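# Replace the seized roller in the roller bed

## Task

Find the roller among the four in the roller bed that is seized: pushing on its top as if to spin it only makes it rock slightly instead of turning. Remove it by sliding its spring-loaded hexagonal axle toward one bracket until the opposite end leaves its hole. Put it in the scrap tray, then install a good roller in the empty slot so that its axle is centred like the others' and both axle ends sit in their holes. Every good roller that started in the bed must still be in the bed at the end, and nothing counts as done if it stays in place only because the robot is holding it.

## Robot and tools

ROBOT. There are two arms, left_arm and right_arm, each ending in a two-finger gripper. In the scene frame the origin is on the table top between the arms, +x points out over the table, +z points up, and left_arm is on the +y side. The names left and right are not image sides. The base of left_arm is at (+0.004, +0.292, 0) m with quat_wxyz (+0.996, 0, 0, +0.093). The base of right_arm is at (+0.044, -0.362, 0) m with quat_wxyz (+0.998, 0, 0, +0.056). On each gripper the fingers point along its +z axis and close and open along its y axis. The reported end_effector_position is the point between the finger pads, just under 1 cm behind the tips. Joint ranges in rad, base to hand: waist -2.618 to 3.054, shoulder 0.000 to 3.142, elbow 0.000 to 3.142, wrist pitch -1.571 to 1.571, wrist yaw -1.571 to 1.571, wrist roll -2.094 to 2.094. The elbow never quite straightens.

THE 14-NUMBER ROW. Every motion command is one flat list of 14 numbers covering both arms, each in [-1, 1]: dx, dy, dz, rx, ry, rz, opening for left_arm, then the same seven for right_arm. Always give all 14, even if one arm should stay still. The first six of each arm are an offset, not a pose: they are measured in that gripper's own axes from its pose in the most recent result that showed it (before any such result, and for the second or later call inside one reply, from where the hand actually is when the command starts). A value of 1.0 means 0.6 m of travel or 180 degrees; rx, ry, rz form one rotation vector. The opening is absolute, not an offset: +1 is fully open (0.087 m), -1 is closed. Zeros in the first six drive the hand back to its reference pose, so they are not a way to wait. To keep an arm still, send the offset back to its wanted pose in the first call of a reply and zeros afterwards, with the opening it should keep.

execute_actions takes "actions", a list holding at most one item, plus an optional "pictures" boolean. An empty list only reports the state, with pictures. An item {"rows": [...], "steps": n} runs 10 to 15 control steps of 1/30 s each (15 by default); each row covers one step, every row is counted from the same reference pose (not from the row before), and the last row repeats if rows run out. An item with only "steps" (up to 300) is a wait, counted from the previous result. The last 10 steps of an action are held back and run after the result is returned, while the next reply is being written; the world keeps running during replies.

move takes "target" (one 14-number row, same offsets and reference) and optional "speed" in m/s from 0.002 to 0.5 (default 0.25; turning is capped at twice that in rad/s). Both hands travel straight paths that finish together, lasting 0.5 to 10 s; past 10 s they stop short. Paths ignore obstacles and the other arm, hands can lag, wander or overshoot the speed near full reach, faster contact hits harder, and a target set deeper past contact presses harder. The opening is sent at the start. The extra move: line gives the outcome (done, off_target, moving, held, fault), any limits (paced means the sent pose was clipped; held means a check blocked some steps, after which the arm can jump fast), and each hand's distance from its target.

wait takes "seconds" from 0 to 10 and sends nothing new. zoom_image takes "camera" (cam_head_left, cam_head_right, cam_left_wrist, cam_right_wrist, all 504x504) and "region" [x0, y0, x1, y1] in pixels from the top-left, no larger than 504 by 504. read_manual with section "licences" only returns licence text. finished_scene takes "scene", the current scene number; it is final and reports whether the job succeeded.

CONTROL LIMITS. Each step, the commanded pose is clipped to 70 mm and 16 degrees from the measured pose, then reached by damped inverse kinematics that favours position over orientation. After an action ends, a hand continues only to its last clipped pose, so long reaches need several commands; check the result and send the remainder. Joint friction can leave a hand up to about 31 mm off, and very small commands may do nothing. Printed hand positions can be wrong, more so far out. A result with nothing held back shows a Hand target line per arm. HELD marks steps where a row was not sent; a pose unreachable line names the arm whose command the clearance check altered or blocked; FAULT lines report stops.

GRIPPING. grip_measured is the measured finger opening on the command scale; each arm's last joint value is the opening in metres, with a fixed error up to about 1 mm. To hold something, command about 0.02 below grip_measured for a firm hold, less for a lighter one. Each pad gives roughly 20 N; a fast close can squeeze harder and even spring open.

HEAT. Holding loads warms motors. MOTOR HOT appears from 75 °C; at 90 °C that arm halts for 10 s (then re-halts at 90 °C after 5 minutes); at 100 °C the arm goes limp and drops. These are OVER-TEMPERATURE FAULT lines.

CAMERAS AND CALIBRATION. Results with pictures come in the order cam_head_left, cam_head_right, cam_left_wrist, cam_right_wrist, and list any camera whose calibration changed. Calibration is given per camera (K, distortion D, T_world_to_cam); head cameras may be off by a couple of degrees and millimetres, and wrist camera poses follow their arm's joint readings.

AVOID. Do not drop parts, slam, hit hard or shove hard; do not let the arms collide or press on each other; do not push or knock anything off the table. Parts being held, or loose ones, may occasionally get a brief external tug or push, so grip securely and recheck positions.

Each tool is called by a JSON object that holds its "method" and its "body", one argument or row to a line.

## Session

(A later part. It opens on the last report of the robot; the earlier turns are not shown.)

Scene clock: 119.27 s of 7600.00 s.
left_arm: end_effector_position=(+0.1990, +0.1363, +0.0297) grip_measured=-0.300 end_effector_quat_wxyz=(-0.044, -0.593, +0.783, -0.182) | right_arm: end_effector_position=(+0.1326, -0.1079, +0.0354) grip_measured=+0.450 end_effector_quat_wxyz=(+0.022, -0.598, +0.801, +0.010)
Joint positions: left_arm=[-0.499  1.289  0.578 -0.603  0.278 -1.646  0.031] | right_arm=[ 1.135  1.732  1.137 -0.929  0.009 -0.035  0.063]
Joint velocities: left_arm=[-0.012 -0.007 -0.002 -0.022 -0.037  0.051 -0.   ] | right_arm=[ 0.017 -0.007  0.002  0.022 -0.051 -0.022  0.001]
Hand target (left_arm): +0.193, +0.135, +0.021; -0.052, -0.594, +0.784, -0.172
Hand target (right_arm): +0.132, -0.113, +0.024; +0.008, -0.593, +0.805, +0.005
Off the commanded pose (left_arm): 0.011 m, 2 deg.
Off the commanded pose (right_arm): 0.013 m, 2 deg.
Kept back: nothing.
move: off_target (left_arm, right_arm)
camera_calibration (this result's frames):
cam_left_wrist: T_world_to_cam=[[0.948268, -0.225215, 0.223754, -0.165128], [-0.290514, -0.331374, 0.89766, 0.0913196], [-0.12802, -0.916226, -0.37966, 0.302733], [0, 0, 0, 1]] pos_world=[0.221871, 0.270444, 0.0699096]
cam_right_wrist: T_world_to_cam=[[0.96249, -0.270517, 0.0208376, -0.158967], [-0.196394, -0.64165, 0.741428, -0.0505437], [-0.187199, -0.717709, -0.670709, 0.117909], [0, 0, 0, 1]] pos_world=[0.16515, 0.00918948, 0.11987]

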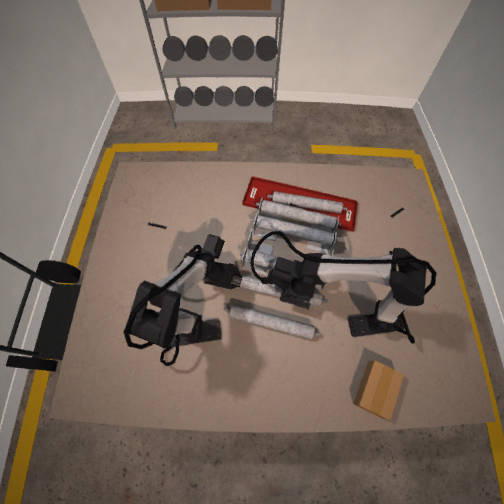

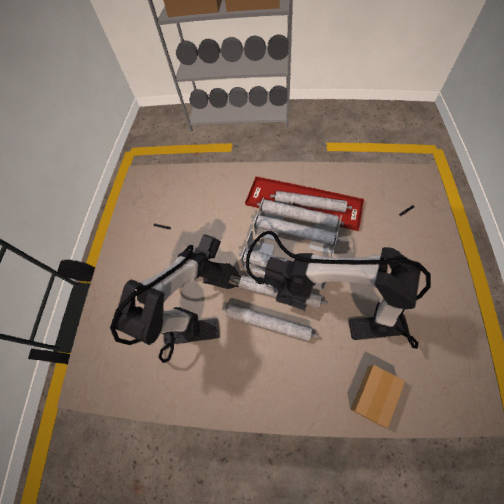

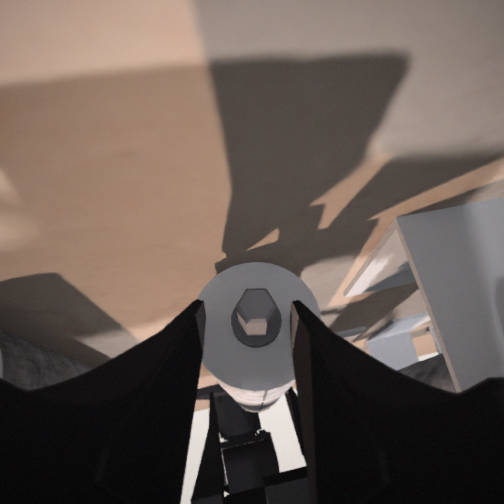

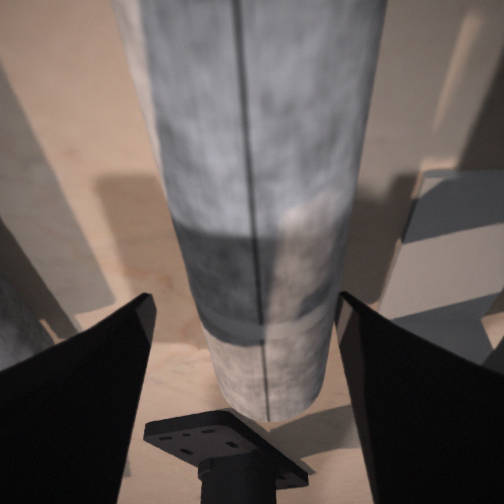

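{"method": "move", "body": {
  "target": [-0.012,-0.005,0.025,0,0,0,-0.3,0.01,-0.02,0.035,0,0,-0.02,0.45],
  "speed": 0.05
}}

{"method": "move", "body": {
  "target": [0,0,0,0,0,0,-0.3,0,0,0,0,0,0,0.03]
}}

Scene clock: 120.60 s of 7600.00 s.
left_arm: end_effector_position=(+0.2105, +0.1344, +0.0230) grip_measured=-0.300 end_effector_quat_wxyz=(-0.037, -0.593, +0.782, -0.190) | right_arm: end_effector_position=(+0.1374, -0.1102, +0.0233) grip_measured=+0.450 end_effector_quat_wxyz=(+0.026, -0.623, +0.782, +0.018)
Joint positions: left_arm=[-0.493  1.339  0.578 -0.534  0.277 -1.642  0.031] | right_arm=[ 1.12   1.732  1.087 -0.864 -0.002 -0.113  0.063]
Joint velocities: left_arm=[ 0.022  0.002 -0.002 -0.051 -0.007 -0.022 -0.   ] | right_arm=[-0.012  0.012 -0.027 -0.022 -0.066 -0.007  0.   ]
Hand target (left_arm): +0.206, +0.137, +0.014; -0.044, -0.594, +0.783, -0.181
Hand target (right_arm): +0.142, -0.116, +0.014; +0.022, -0.623, +0.782, +0.009
Off the commanded pose (left_arm): 0.010 m, 1 deg.
Off the commanded pose (right_arm): 0.012 m, 1 deg.
Kept back: nothing.
move: off_target (right_arm)
camera_calibration (this result's frames):
cam_left_wrist: T_world_to_cam=[[0.944196, -0.221503, 0.243782, -0.175081], [-0.307615, -0.3284, 0.893043, 0.103315], [-0.117754, -0.918199, -0.378212, 0.297929], [0, 0, 0, 1]] pos_world=[0.232174, 0.268706, 0.0630969]
cam_right_wrist: T_world_to_cam=[[0.977581, -0.209996, 0.0153916, -0.159208], [-0.154298, -0.664717, 0.730988, -0.0502125], [-0.143274, -0.716975, -0.682217, 0.103392], [0, 0, 0, 1]] pos_world=[0.162704, 0.00731922, 0.109691]

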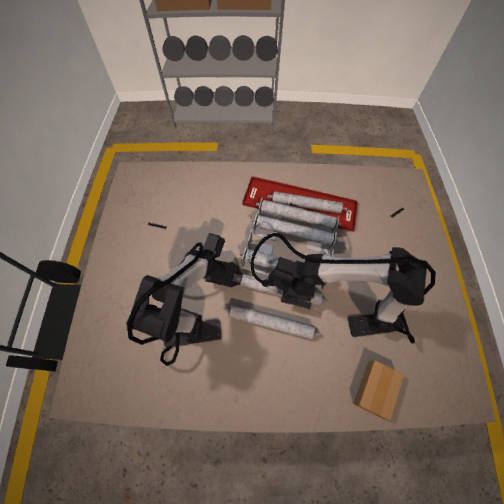

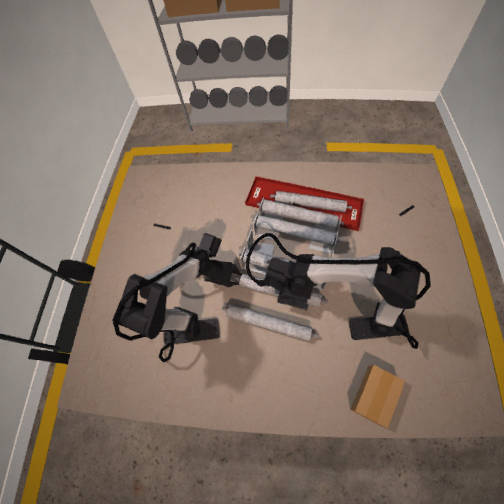

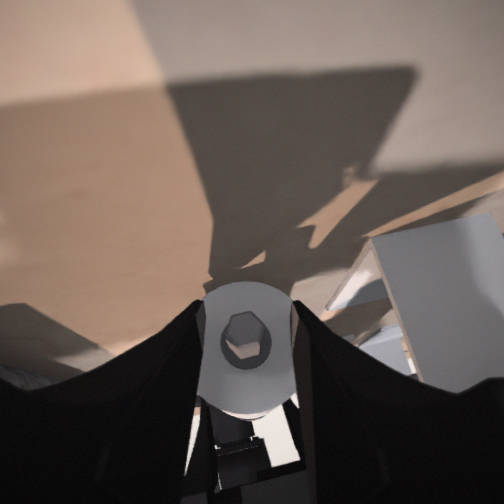

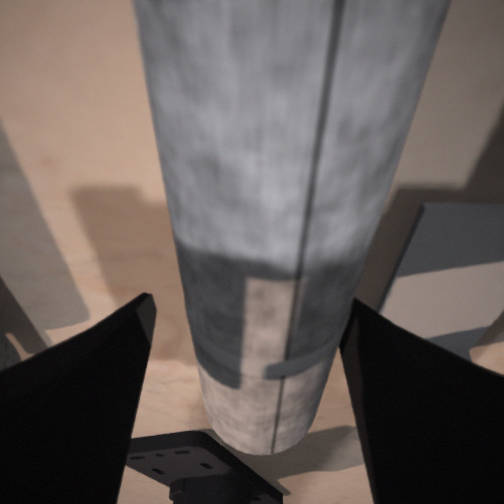

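Scene clock: 121.10 s of 7600.00 s.
left_arm: end_effector_position=(+0.2105, +0.1344, +0.0230) grip_measured=-0.300 end_effector_quat_wxyz=(-0.037, -0.593, +0.782, -0.190) | right_arm: end_effector_position=(+0.1382, -0.1104, +0.0233) grip_measured=+0.080 end_effector_quat_wxyz=(+0.027, -0.623, +0.782, +0.017)
Joint positions: left_arm=[-0.493  1.339  0.578 -0.534  0.277 -1.642  0.031] | right_arm=[ 1.119  1.732  1.087 -0.863  0.    -0.113  0.047]
Joint velocities: left_arm=[ 0.022  0.002  0.002 -0.051  0.022 -0.066  0.   ] | right_arm=[ 0.002 -0.002  0.017 -0.007 -0.037  0.007 -0.   ]
Hand target (left_arm): +0.210, +0.134, +0.023; -0.037, -0.593, +0.782, -0.189
Hand target (right_arm): +0.137, -0.110, +0.023; +0.026, -0.623, +0.782, +0.018
Off the commanded pose (left_arm): 0.000 m, 0 deg.
Off the commanded pose (right_arm): 0.001 m, 0 deg.
Kept back: nothing.
move: done
camera_calibration (this result's frames):
cam_left_wrist: T_world_to_cam=[[0.944196, -0.221503, 0.243782, -0.175081], [-0.307615, -0.3284, 0.893043, 0.103315], [-0.117754, -0.918199, -0.378212, 0.297929], [0, 0, 0, 1]] pos_world=[0.232174, 0.268706, 0.0630969]
cam_right_wrist: T_world_to_cam=[[0.97726, -0.211271, 0.018083, -0.160148], [-0.157101, -0.664129, 0.730925, -0.0497576], [-0.142414, -0.717145, -0.682218, 0.103241], [0, 0, 0, 1]] pos_world=[0.163393, 0.0071589, 0.109698]

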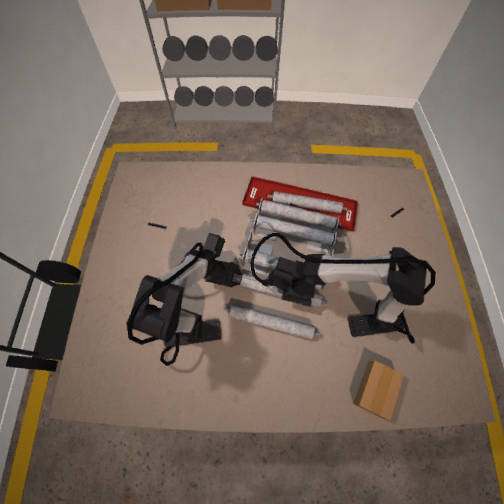

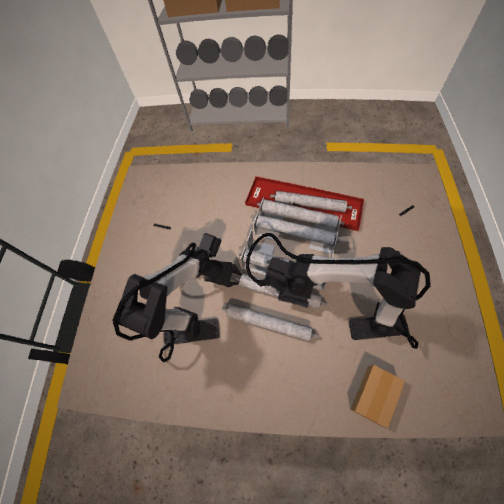

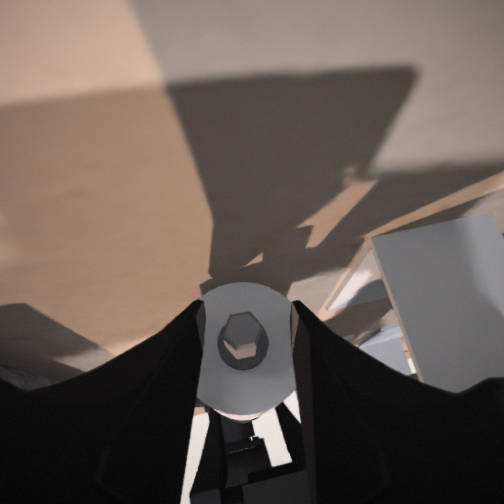

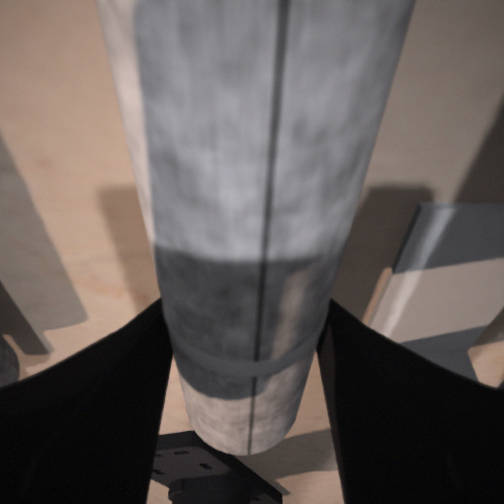

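{"method": "move", "body": {
  "target": [-0.025,0.005,-0.008,0,0,0,-0.3,0,0,0,0,0,0,0.03],
  "speed": 0.05
}}

{"method": "move", "body": {
  "target": [0,0,0,0,0,0,-0.85,0,0,0,0,0,0,0.03]
}}

Scene clock: 128.53 s of 7600.00 s.
left_arm: end_effector_position=(+0.2143, +0.1494, +0.0222) grip_measured=-0.300 end_effector_quat_wxyz=(-0.033, -0.595, +0.781, -0.188) | right_arm: end_effector_position=(+0.1382, -0.1104, +0.0233) grip_measured=+0.080 end_effector_quat_wxyz=(+0.027, -0.623, +0.782, +0.017)
Joint positions: left_arm=[-0.42   1.339  0.578 -0.55   0.288 -1.575  0.031] | right_arm=[ 1.119  1.732  1.087 -0.863  0.    -0.113  0.047]
Joint velocities: left_arm=[-0.007 -0.002  0.002 -0.022 -0.037  0.022  0.001] | right_arm=[-0.012 -0.007 -0.007 -0.007  0.022 -0.022 -0.001]
Hand target (left_arm): +0.211, +0.151, +0.022; -0.037, -0.593, +0.782, -0.189
Hand target (right_arm): +0.138, -0.110, +0.023; +0.027, -0.623, +0.782, +0.017
Off the commanded pose (left_arm): 0.003 m, 1 deg.
Off the commanded pose (right_arm): 0.000 m, 0 deg.
Kept back: nothing.
After step 90, 3.63 s passed at rest.
move: done
camera_calibration (this result's frames):
cam_left_wrist: T_world_to_cam=[[0.944636, -0.216976, 0.246138, -0.176006], [-0.308987, -0.335826, 0.889802, 0.1117], [-0.110406, -0.916593, -0.384276, 0.310238], [0, 0, 0, 1]] pos_world=[0.235028, 0.283685, 0.0631483]
cam_right_wrist: T_world_to_cam=[[0.97726, -0.211271, 0.018083, -0.160148], [-0.157101, -0.664129, 0.730925, -0.0497576], [-0.142414, -0.717145, -0.682218, 0.103241], [0, 0, 0, 1]] pos_world=[0.163393, 0.0071589, 0.109698]

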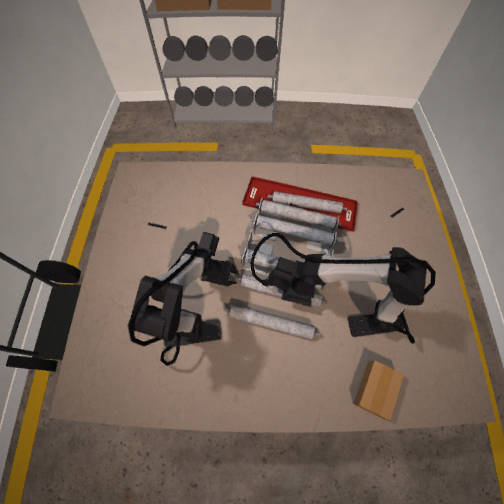

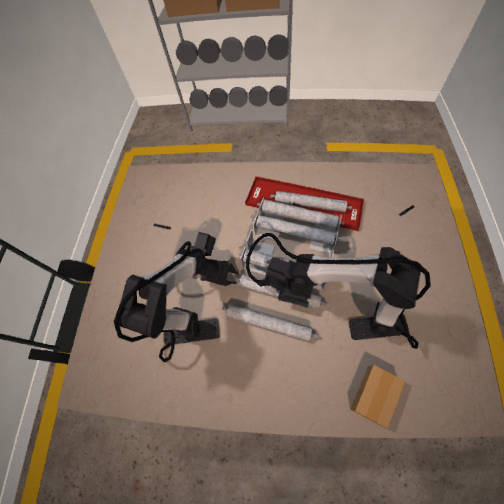

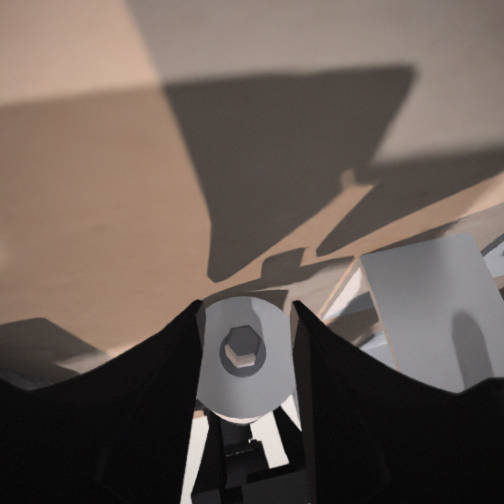

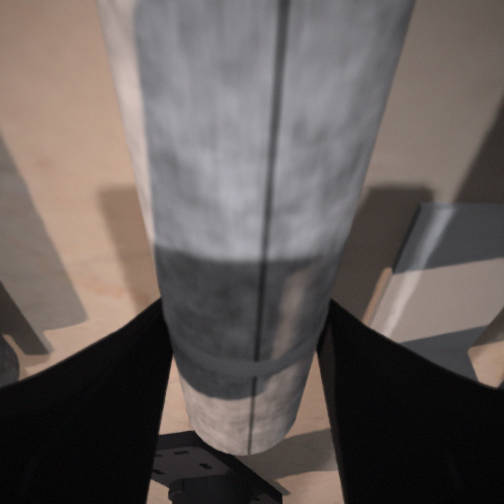

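Scene clock: 129.03 s of 7600.00 s.
left_arm: end_effector_position=(+0.2139, +0.1495, +0.0220) grip_measured=-0.763 end_effector_quat_wxyz=(-0.033, -0.595, +0.781, -0.188) | right_arm: end_effector_position=(+0.1384, -0.1105, +0.0233) grip_measured=+0.080 end_effector_quat_wxyz=(+0.027, -0.622, +0.782, +0.016)
Joint positions: left_arm=[-0.42   1.339  0.578 -0.552  0.288 -1.574  0.01 ] | right_arm=[ 1.119  1.732  1.087 -0.863  0.002 -0.111  0.047]
Joint velocities: left_arm=[ 0.017 -0.012  0.012  0.022 -0.037 -0.037  0.   ] | right_arm=[ 0.002 -0.007  0.002 -0.007 -0.007  0.022 -0.   ]
Hand target (left_arm): +0.214, +0.149, +0.022; -0.033, -0.595, +0.781, -0.188
Hand target (right_arm): +0.138, -0.110, +0.023; +0.027, -0.623, +0.782, +0.017
Off the commanded pose (left_arm): 0.000 m, 0 deg.
Off the commanded pose (right_arm): 0.000 m, 0 deg.
Kept back: nothing.
move: done
camera_calibration (this result's frames):
cam_left_wrist: T_world_to_cam=[[0.944983, -0.217435, 0.244394, -0.175518], [-0.307568, -0.336171, 0.890164, 0.111445], [-0.111394, -0.916358, -0.384551, 0.310422], [0, 0, 0, 1]] pos_world=[0.234718, 0.283759, 0.0630641]
cam_right_wrist: T_world_to_cam=[[0.976892, -0.212844, 0.0194982, -0.160506], [-0.15916, -0.663528, 0.731026, -0.0494336], [-0.142657, -0.717236, -0.682071, 0.10324], [0, 0, 0, 1]] pos_world=[0.163657, 0.00708371, 0.109684]

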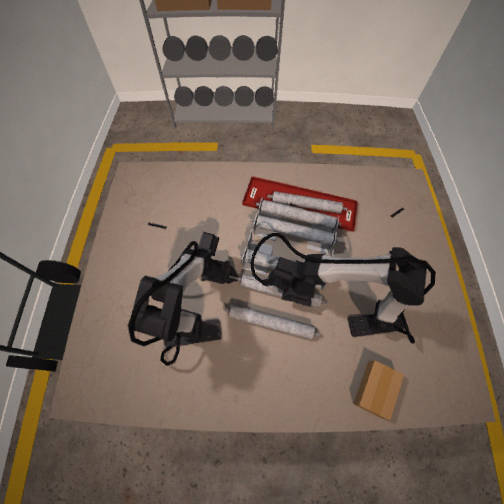

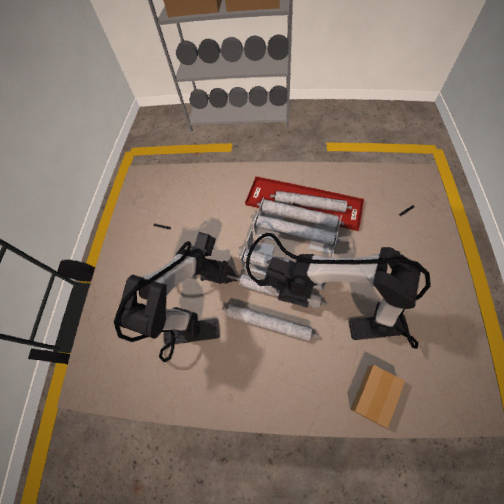

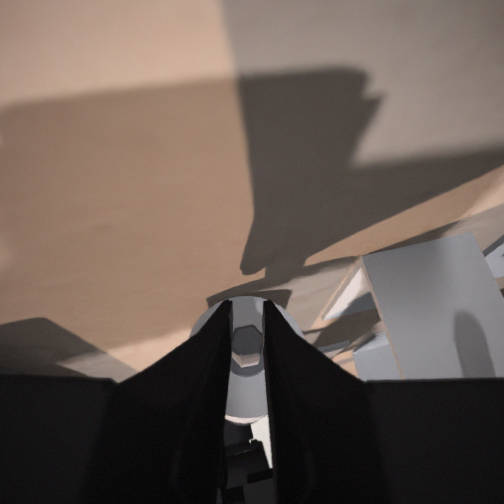

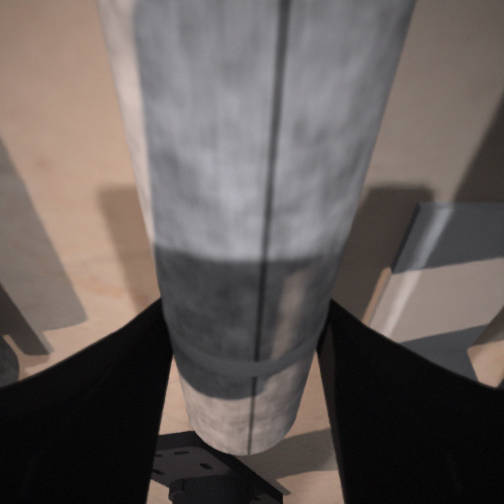

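{"method": "move", "body": {
  "target": [0.071,-0.047,-0.236,0.16,0,0.047,-0.85,-0.016,0,-0.258,0,0,0,0.03],
  "speed": 0.12
}}

Scene clock: 132.20 s of 7600.00 s.
left_arm: end_effector_position=(+0.2006, +0.1560, +0.1535) grip_measured=-0.763 end_effector_quat_wxyz=(+0.114, -0.542, +0.754, -0.353) | right_arm: end_effector_position=(+0.1356, -0.1087, +0.1659) grip_measured=+0.078 end_effector_quat_wxyz=(+0.016, -0.630, +0.776, +0.022)
Joint positions: left_arm=[-0.414  0.715  0.639 -0.777  0.276 -1.578  0.01 ] | right_arm=[ 1.119  1.682  1.606 -1.445 -0.021 -0.13   0.047]
Joint velocities: left_arm=[ 0.002 -0.022 -0.002  0.007  0.007  0.022 -0.   ] | right_arm=[-0.022 -0.007 -0.002 -0.022 -0.007  0.022 -0.   ]
Hand target (left_arm): +0.203, +0.154, +0.174; +0.128, -0.528, +0.749, -0.380
Hand target (right_arm): +0.138, -0.113, +0.178; +0.027, -0.622, +0.782, +0.016
Off the commanded pose (left_arm): 0.020 m, 4 deg.
Off the commanded pose (right_arm): 0.013 m, 2 deg.
Kept back: nothing.
move: off_target (left_arm, right_arm)
camera_calibration (this result's frames):
cam_left_wrist: T_world_to_cam=[[0.743978, -0.160333, 0.648683, -0.22434], [-0.665479, -0.265359, 0.697655, 0.0827617], [0.0602767, -0.950725, -0.304119, 0.324037], [0, 0, 0, 1]] pos_world=[0.202448, 0.294062, 0.186332]
cam_right_wrist: T_world_to_cam=[[0.981214, -0.192887, -0.00372976, -0.15474], [-0.127561, -0.663163, 0.737525, -0.158244], [-0.144732, -0.723194, -0.67531, 0.199885], [0, 0, 0, 1]] pos_world=[0.160577, 0.0097664, 0.251116]

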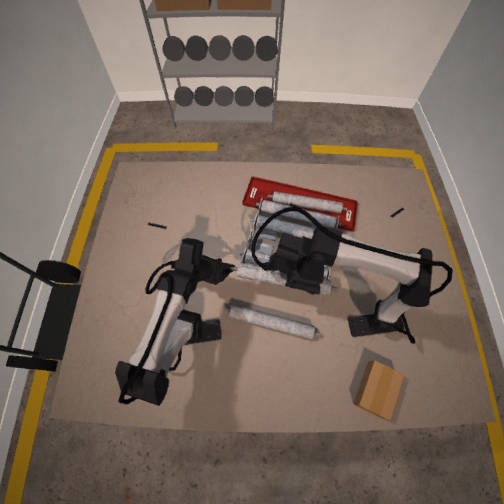

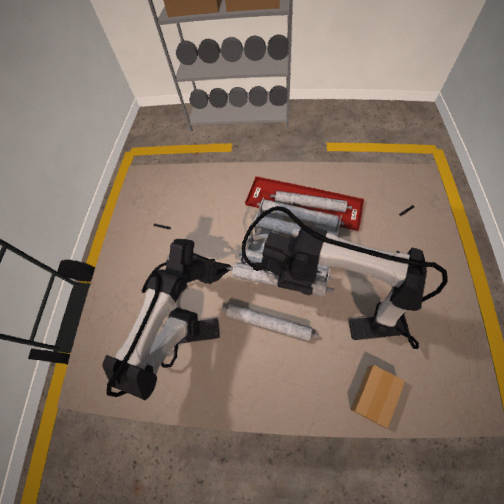

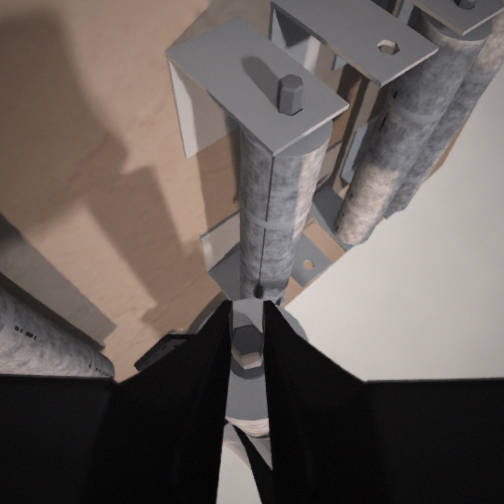

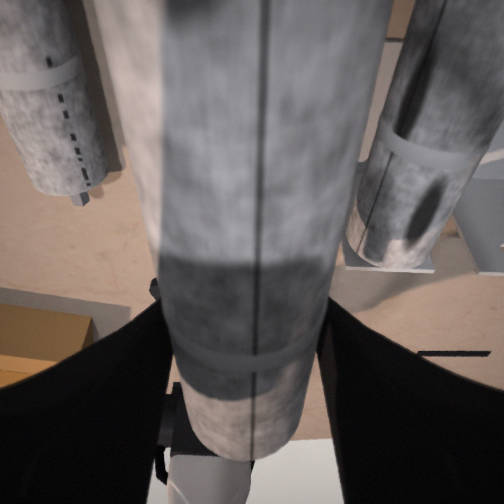

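{"method": "move", "body": {
  "target": [-0.034,-0.24,0.162,-0.048,0,-0.013,-0.85,0.011,-0.275,-0.021,0.06,0,0.012,0.03],
  "speed": 0.12
}}

Scene clock: 135.03 s of 7600.00 s.
left_arm: end_effector_position=(+0.3588, +0.1162, +0.1532) grip_measured=-0.763 end_effector_quat_wxyz=(+0.057, -0.572, +0.772, -0.271) | right_arm: end_effector_position=(+0.2832, -0.1467, +0.1692) grip_measured=+0.077 end_effector_quat_wxyz=(+0.065, -0.617, +0.783, -0.032)
Joint positions: left_arm=[-0.434  1.573  1.252 -0.74   0.247 -1.587  0.01 ] | right_arm=[ 0.73   1.8    1.752 -1.407  0.086 -0.497  0.047]
Joint velocities: left_arm=[ 0.007 -0.007 -0.002 -0.037 -0.066 -0.022  0.   ] | right_arm=[-0.007 -0.002 -0.002 -0.007  0.051 -0.022  0.   ]
Hand target (left_arm): +0.368, +0.108, +0.172; +0.067, -0.563, +0.768, -0.297
Hand target (right_arm): +0.292, -0.151, +0.175; +0.072, -0.610, +0.787, -0.050
Off the commanded pose (left_arm): 0.023 m, 3 deg.
Off the commanded pose (right_arm): 0.014 m, 3 deg.
Kept back: nothing.
move: off_target (left_arm, right_arm)
camera_calibration (this result's frames):
cam_left_wrist: T_world_to_cam=[[0.857372, -0.195587, 0.476087, -0.358364], [-0.514681, -0.318416, 0.796062, 0.114713], [-0.00410582, -0.927554, -0.373666, 0.307572], [0, 0, 0, 1]] pos_world=[0.367555, 0.251725, 0.194223]
cam_right_wrist: T_world_to_cam=[[0.964795, -0.222008, 0.141007, -0.331028], [-0.253278, -0.639851, 0.725562, -0.126002], [-0.0708571, -0.735733, -0.673555, 0.172915], [0, 0, 0, 1]] pos_world=[0.299713, -0.0268935, 0.254567]

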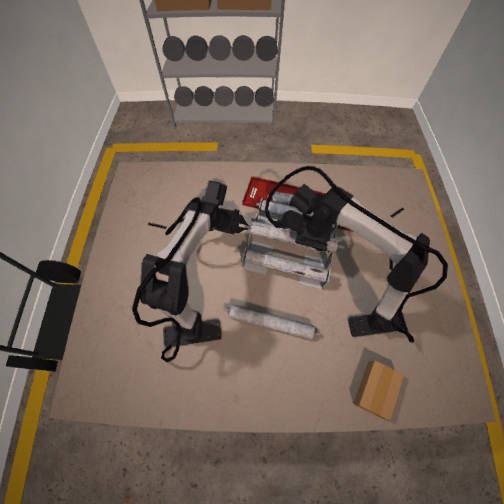

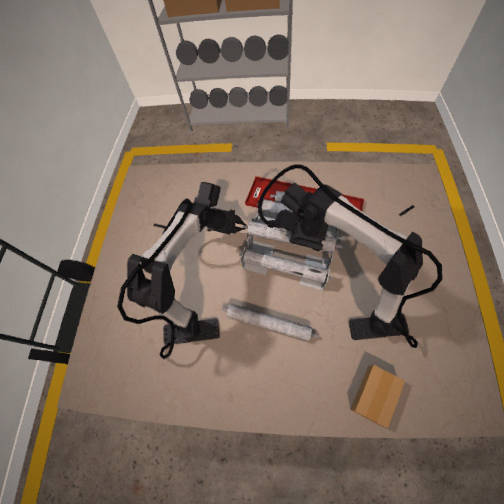

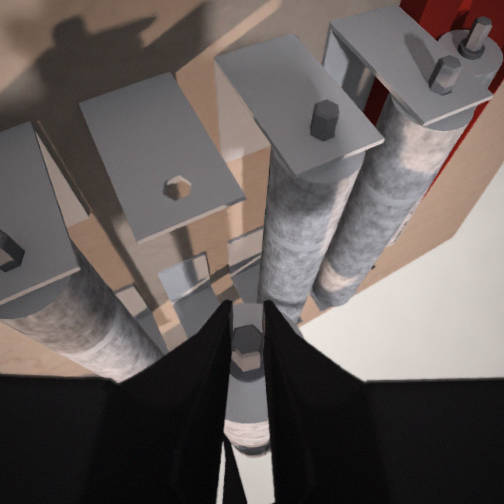

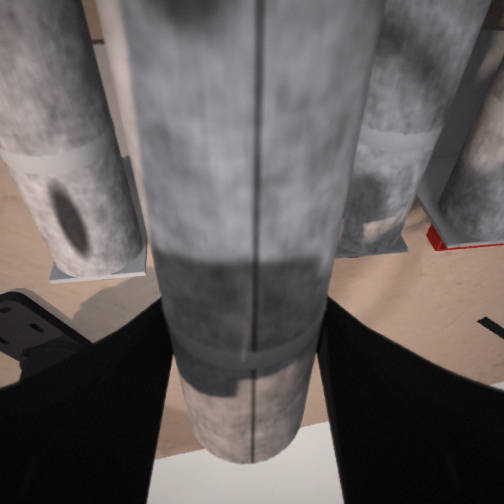

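{"method": "move", "body": {
  "target": [-0.009,0.015,0.045,0,0,0,-0.85,0.007,-0.003,0.074,0,0,0,0.03],
  "speed": 0.05
}}

Scene clock: 136.83 s of 7600.00 s.
left_arm: end_effector_position=(+0.3562, +0.1206, +0.1182) grip_measured=-0.763 end_effector_quat_wxyz=(+0.052, -0.580, +0.774, -0.247) | right_arm: end_effector_position=(+0.2843, -0.1428, +0.1241) grip_measured=+0.077 end_effector_quat_wxyz=(+0.060, -0.622, +0.780, -0.020)
Joint positions: left_arm=[-0.434  1.608  1.175 -0.675  0.225 -1.587  0.01 ] | right_arm=[ 0.723  1.8    1.575 -1.234  0.06  -0.513  0.047]
Joint velocities: left_arm=[-0.012 -0.007 -0.002  0.051  0.066 -0.037  0.001] | right_arm=[-0.002 -0.022 -0.027  0.007 -0.022 -0.081 -0.001]
Hand target (left_arm): +0.363, +0.113, +0.125; +0.057, -0.571, +0.773, -0.271
Hand target (right_arm): +0.290, -0.149, +0.125; +0.064, -0.617, +0.783, -0.032
Off the commanded pose (left_arm): 0.012 m, 3 deg.
Off the commanded pose (right_arm): 0.009 m, 2 deg.
Kept back: nothing.
move: off_target (left_arm)
camera_calibration (this result's frames):
cam_left_wrist: T_world_to_cam=[[0.878229, -0.200185, 0.434327, -0.340509], [-0.478135, -0.348446, 0.806209, 0.132046], [-0.0100512, -0.915702, -0.401731, 0.302563], [0, 0, 0, 1]] pos_world=[0.365221, 0.254904, 0.162985]
cam_right_wrist: T_world_to_cam=[[0.970234, -0.211938, 0.117172, -0.322042], [-0.229627, -0.651422, 0.723133, -0.0985623], [-0.0769304, -0.728514, -0.680698, 0.149154], [0, 0, 0, 1]] pos_world=[0.301298, -0.0237974, 0.210537]

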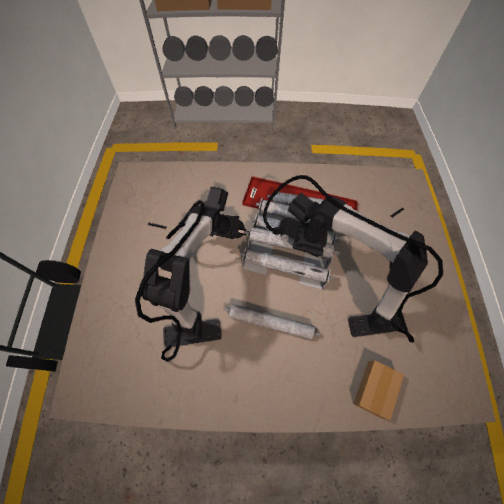

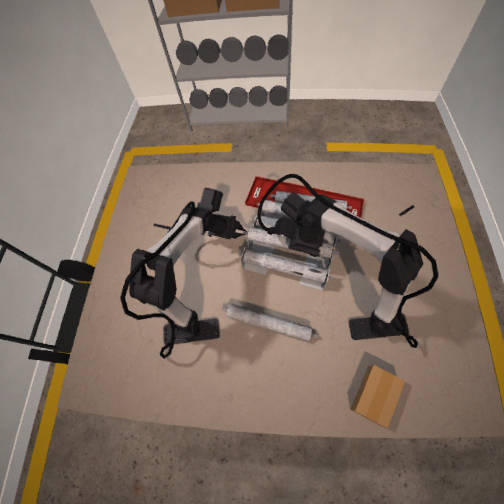

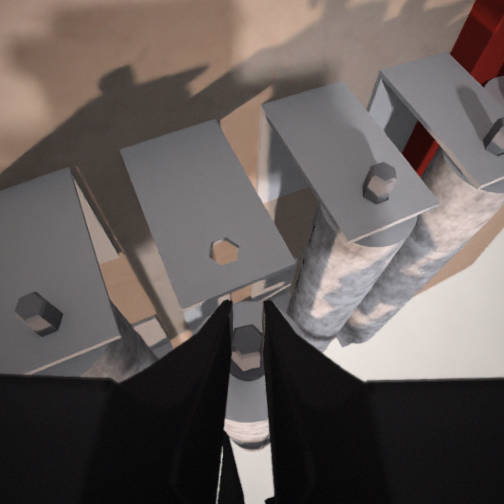

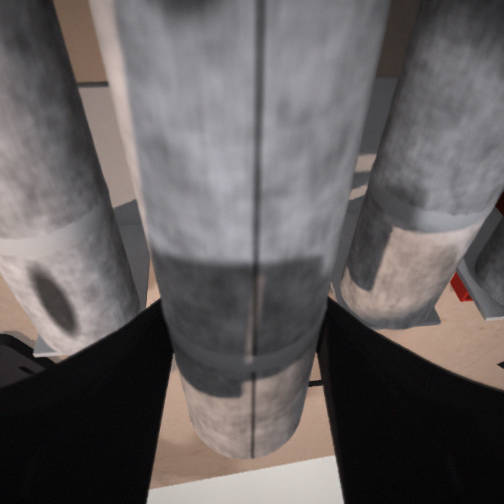

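{"method": "move", "body": {
  "target": [0.024,-0.032,0.001,0.025,0.015,0,-0.85,0.022,-0.027,-0.006,0.015,0,0,0.03],
  "speed": 0.04
}}

Scene clock: 138.67 s of 7600.00 s.
left_arm: end_effector_position=(+0.3620, +0.1143, +0.1223) grip_measured=-0.763 end_effector_quat_wxyz=(+0.059, -0.579, +0.770, -0.261) | right_arm: end_effector_position=(+0.2925, -0.1496, +0.1176) grip_measured=+0.077 end_effector_quat_wxyz=(+0.061, -0.624, +0.778, -0.025)
Joint positions: left_arm=[-0.446  1.608  1.175 -0.64   0.223 -1.607  0.01 ] | right_arm=[ 0.697  1.8    1.548 -1.205  0.065 -0.546  0.047]
Joint velocities: left_arm=[-0.002 -0.007 -0.002 -0.037 -0.007 -0.022  0.   ] | right_arm=[ 0.007  0.007 -0.017 -0.007 -0.037 -0.022 -0.   ]
Hand target (left_arm): +0.368, +0.103, +0.130; +0.055, -0.572, +0.765, -0.290
Hand target (right_arm): +0.296, -0.159, +0.128; +0.074, -0.620, +0.780, -0.039
Off the commanded pose (left_arm): 0.015 m, 4 deg.
Off the commanded pose (right_arm): 0.015 m, 2 deg.
Kept back: nothing.
move: off_target (left_arm, right_arm)
camera_calibration (this result's frames):
cam_left_wrist: T_world_to_cam=[[0.866754, -0.188442, 0.461766, -0.349232], [-0.498698, -0.338917, 0.797769, 0.136663], [0.00616704, -0.921751, -0.387733, 0.291664], [0, 0, 0, 1]] pos_world=[0.369053, 0.249349, 0.165326]
cam_right_wrist: T_world_to_cam=[[0.970554, -0.205808, 0.12517, -0.330762], [-0.231066, -0.648611, 0.725198, -0.0959155], [-0.0680649, -0.732766, -0.677068, 0.136739], [0, 0, 0, 1]] pos_world=[0.308167, -0.0300875, 0.203541]

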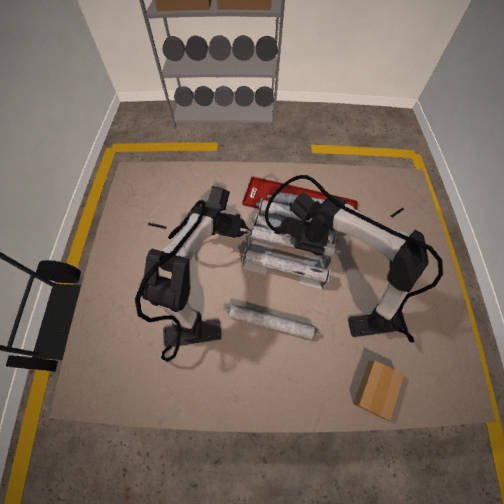

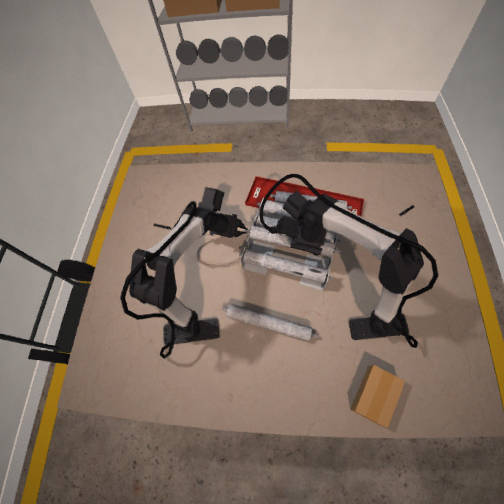

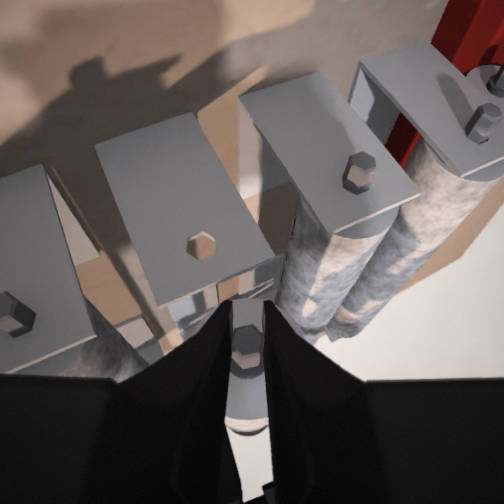

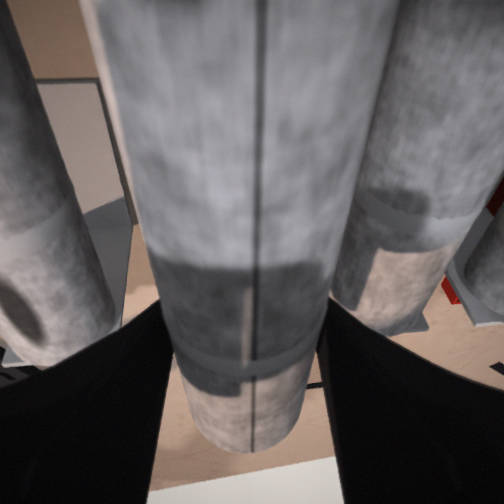

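{"method": "move", "body": {
  "target": [0.002,0.003,0.034,0.02,0.012,0,-0.85,0.012,-0.002,0.03,0.01,0,0,0.03],
  "speed": 0.03
}}

Scene clock: 140.50 s of 7600.00 s.
left_arm: end_effector_position=(+0.3602, +0.1141, +0.0997) grip_measured=-0.763 end_effector_quat_wxyz=(+0.064, -0.577, +0.768, -0.271) | right_arm: end_effector_position=(+0.2915, -0.1499, +0.0988) grip_measured=+0.077 end_effector_quat_wxyz=(+0.063, -0.627, +0.777, -0.022)
Joint positions: left_arm=[-0.446  1.608  1.07  -0.511  0.227 -1.61   0.01 ] | right_arm=[ 0.697  1.794  1.467 -1.124  0.061 -0.552  0.047]
Joint velocities: left_arm=[ 0.007 -0.002 -0.002  0.037  0.037 -0.037 -0.   ] | right_arm=[ 0.002  0.002 -0.017 -0.007  0.022 -0.037  0.   ]
Hand target (left_arm): +0.368, +0.107, +0.105; +0.062, -0.572, +0.763, -0.295
Hand target (right_arm): +0.294, -0.156, +0.099; +0.070, -0.623, +0.778, -0.037
Off the commanded pose (left_arm): 0.012 m, 3 deg.
Off the commanded pose (right_arm): 0.007 m, 2 deg.
Kept back: nothing.
move: off_target (left_arm)
camera_calibration (this result's frames):
cam_left_wrist: T_world_to_cam=[[0.856762, -0.183548, 0.481943, -0.33622], [-0.515517, -0.330485, 0.790583, 0.159579], [0.0141653, -0.925791, -0.377769, 0.279275], [0, 0, 0, 1]] pos_world=[0.36637, 0.249577, 0.14138]
cam_right_wrist: T_world_to_cam=[[0.971694, -0.200576, 0.12482, -0.326991], [-0.227702, -0.654378, 0.721069, -0.0841341], [-0.06295, -0.72908, -0.681527, 0.123197], [0, 0, 0, 1]] pos_world=[0.306333, -0.030822, 0.185443]

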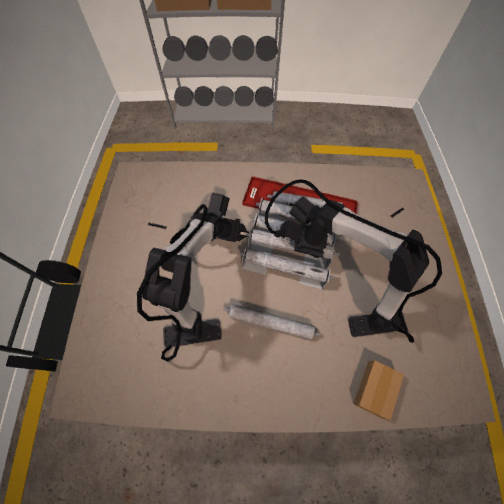

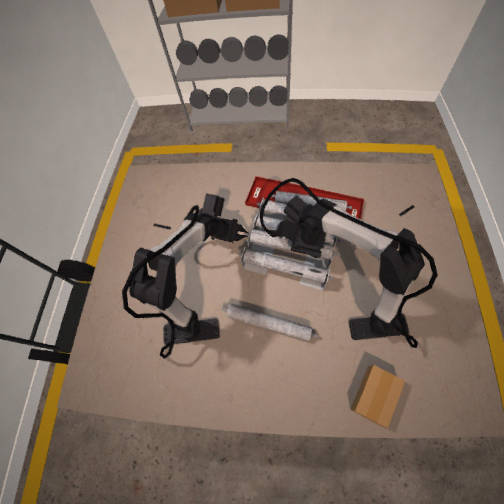

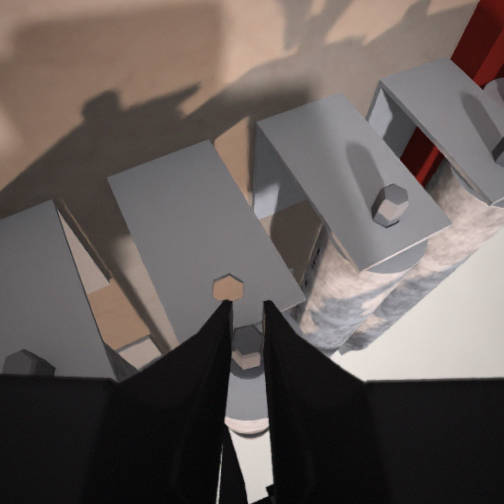

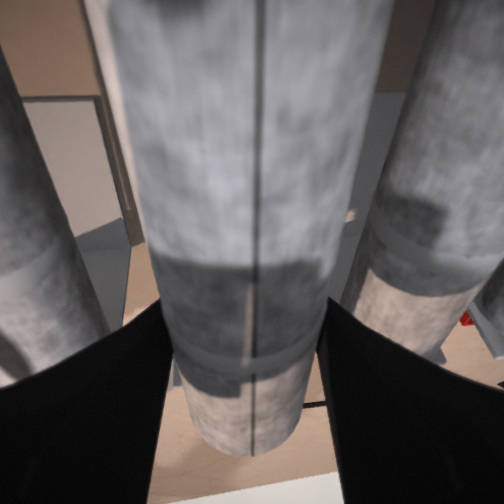

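{"method": "move", "body": {
  "target": [-0.1,-0.012,-0.027,0.015,-0.04,0,-0.85,0.02,-0.005,0,0,0,0,0.03],
  "speed": 0.05
}}

Scene clock: 142.50 s of 7600.00 s.
left_arm: end_effector_position=(+0.3623, +0.1411, +0.0979) grip_measured=-0.763 end_effector_quat_wxyz=(+0.061, -0.574, +0.771, -0.268) | right_arm: end_effector_position=(+0.2924, -0.1451, +0.0929) grip_measured=+0.077 end_effector_quat_wxyz=(+0.074, -0.631, +0.772, -0.006)
Joint positions: left_arm=[-0.357  1.608  1.069 -0.54   0.274 -1.52   0.01 ] | right_arm=[ 0.69   1.786  1.438 -1.077  0.03  -0.57   0.047]
Joint velocities: left_arm=[-0.007 -0.002 -0.002  0.037 -0.037 -0.051  0.   ] | right_arm=[-0.007 -0.027 -0.002 -0.022 -0.037  0.007 -0.   ]
Hand target (left_arm): +0.378, +0.174, +0.104; +0.123, -0.592, +0.756, -0.251
Hand target (right_arm): +0.291, -0.162, +0.098; +0.063, -0.627, +0.776, -0.022
Off the commanded pose (left_arm): 0.037 m, 8 deg.
Off the commanded pose (right_arm): 0.018 m, 2 deg.
Kept back: nothing.
move: off_target (left_arm, right_arm)
camera_calibration (this result's frames):
cam_left_wrist: T_world_to_cam=[[0.858064, -0.193242, 0.475798, -0.330708], [-0.513536, -0.327679, 0.793037, 0.169653], [0.00266039, -0.924816, -0.380406, 0.307839], [0, 0, 0, 1]] pos_world=[0.370073, 0.276379, 0.139913]
cam_right_wrist: T_world_to_cam=[[0.975158, -0.190048, 0.113792, -0.324619], [-0.214683, -0.68431, 0.696872, -0.0823771], [-0.05457, -0.70399, -0.70811, 0.126414], [0, 0, 0, 1]] pos_world=[0.305768, -0.0290705, 0.18386]

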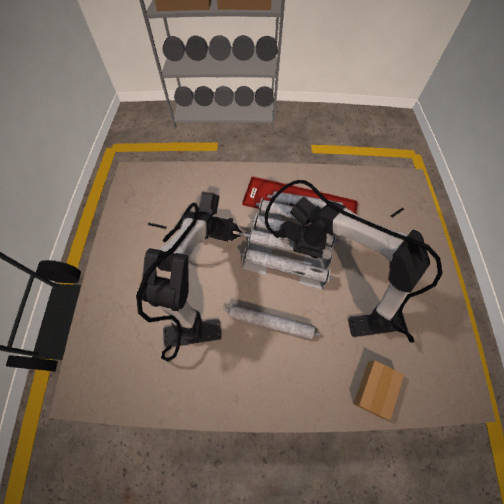

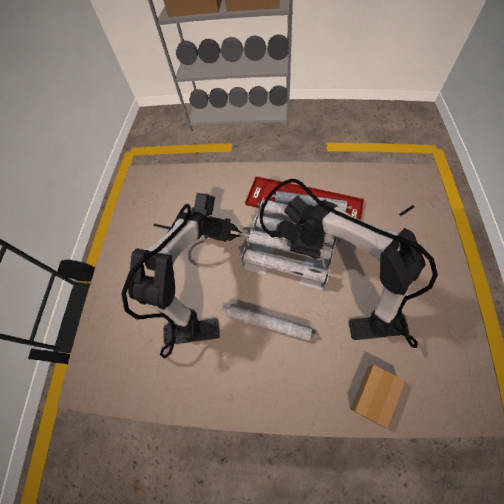

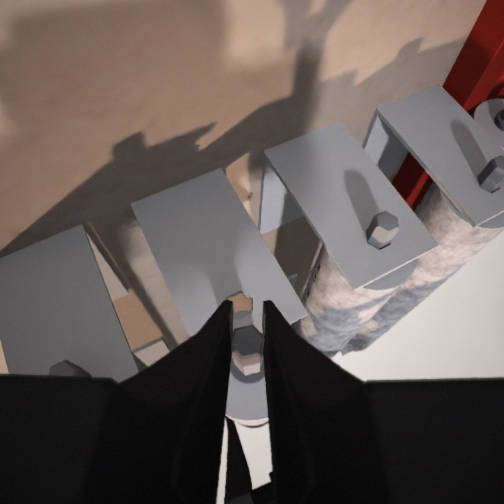

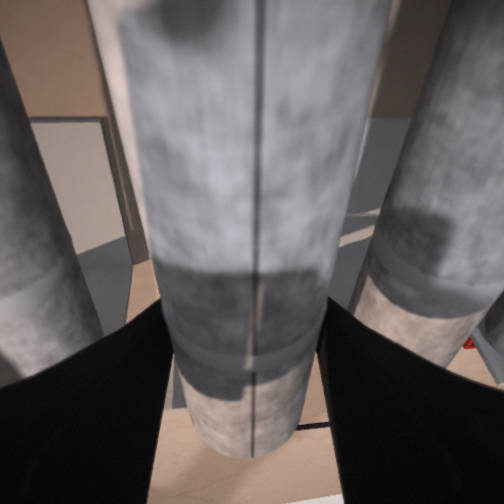

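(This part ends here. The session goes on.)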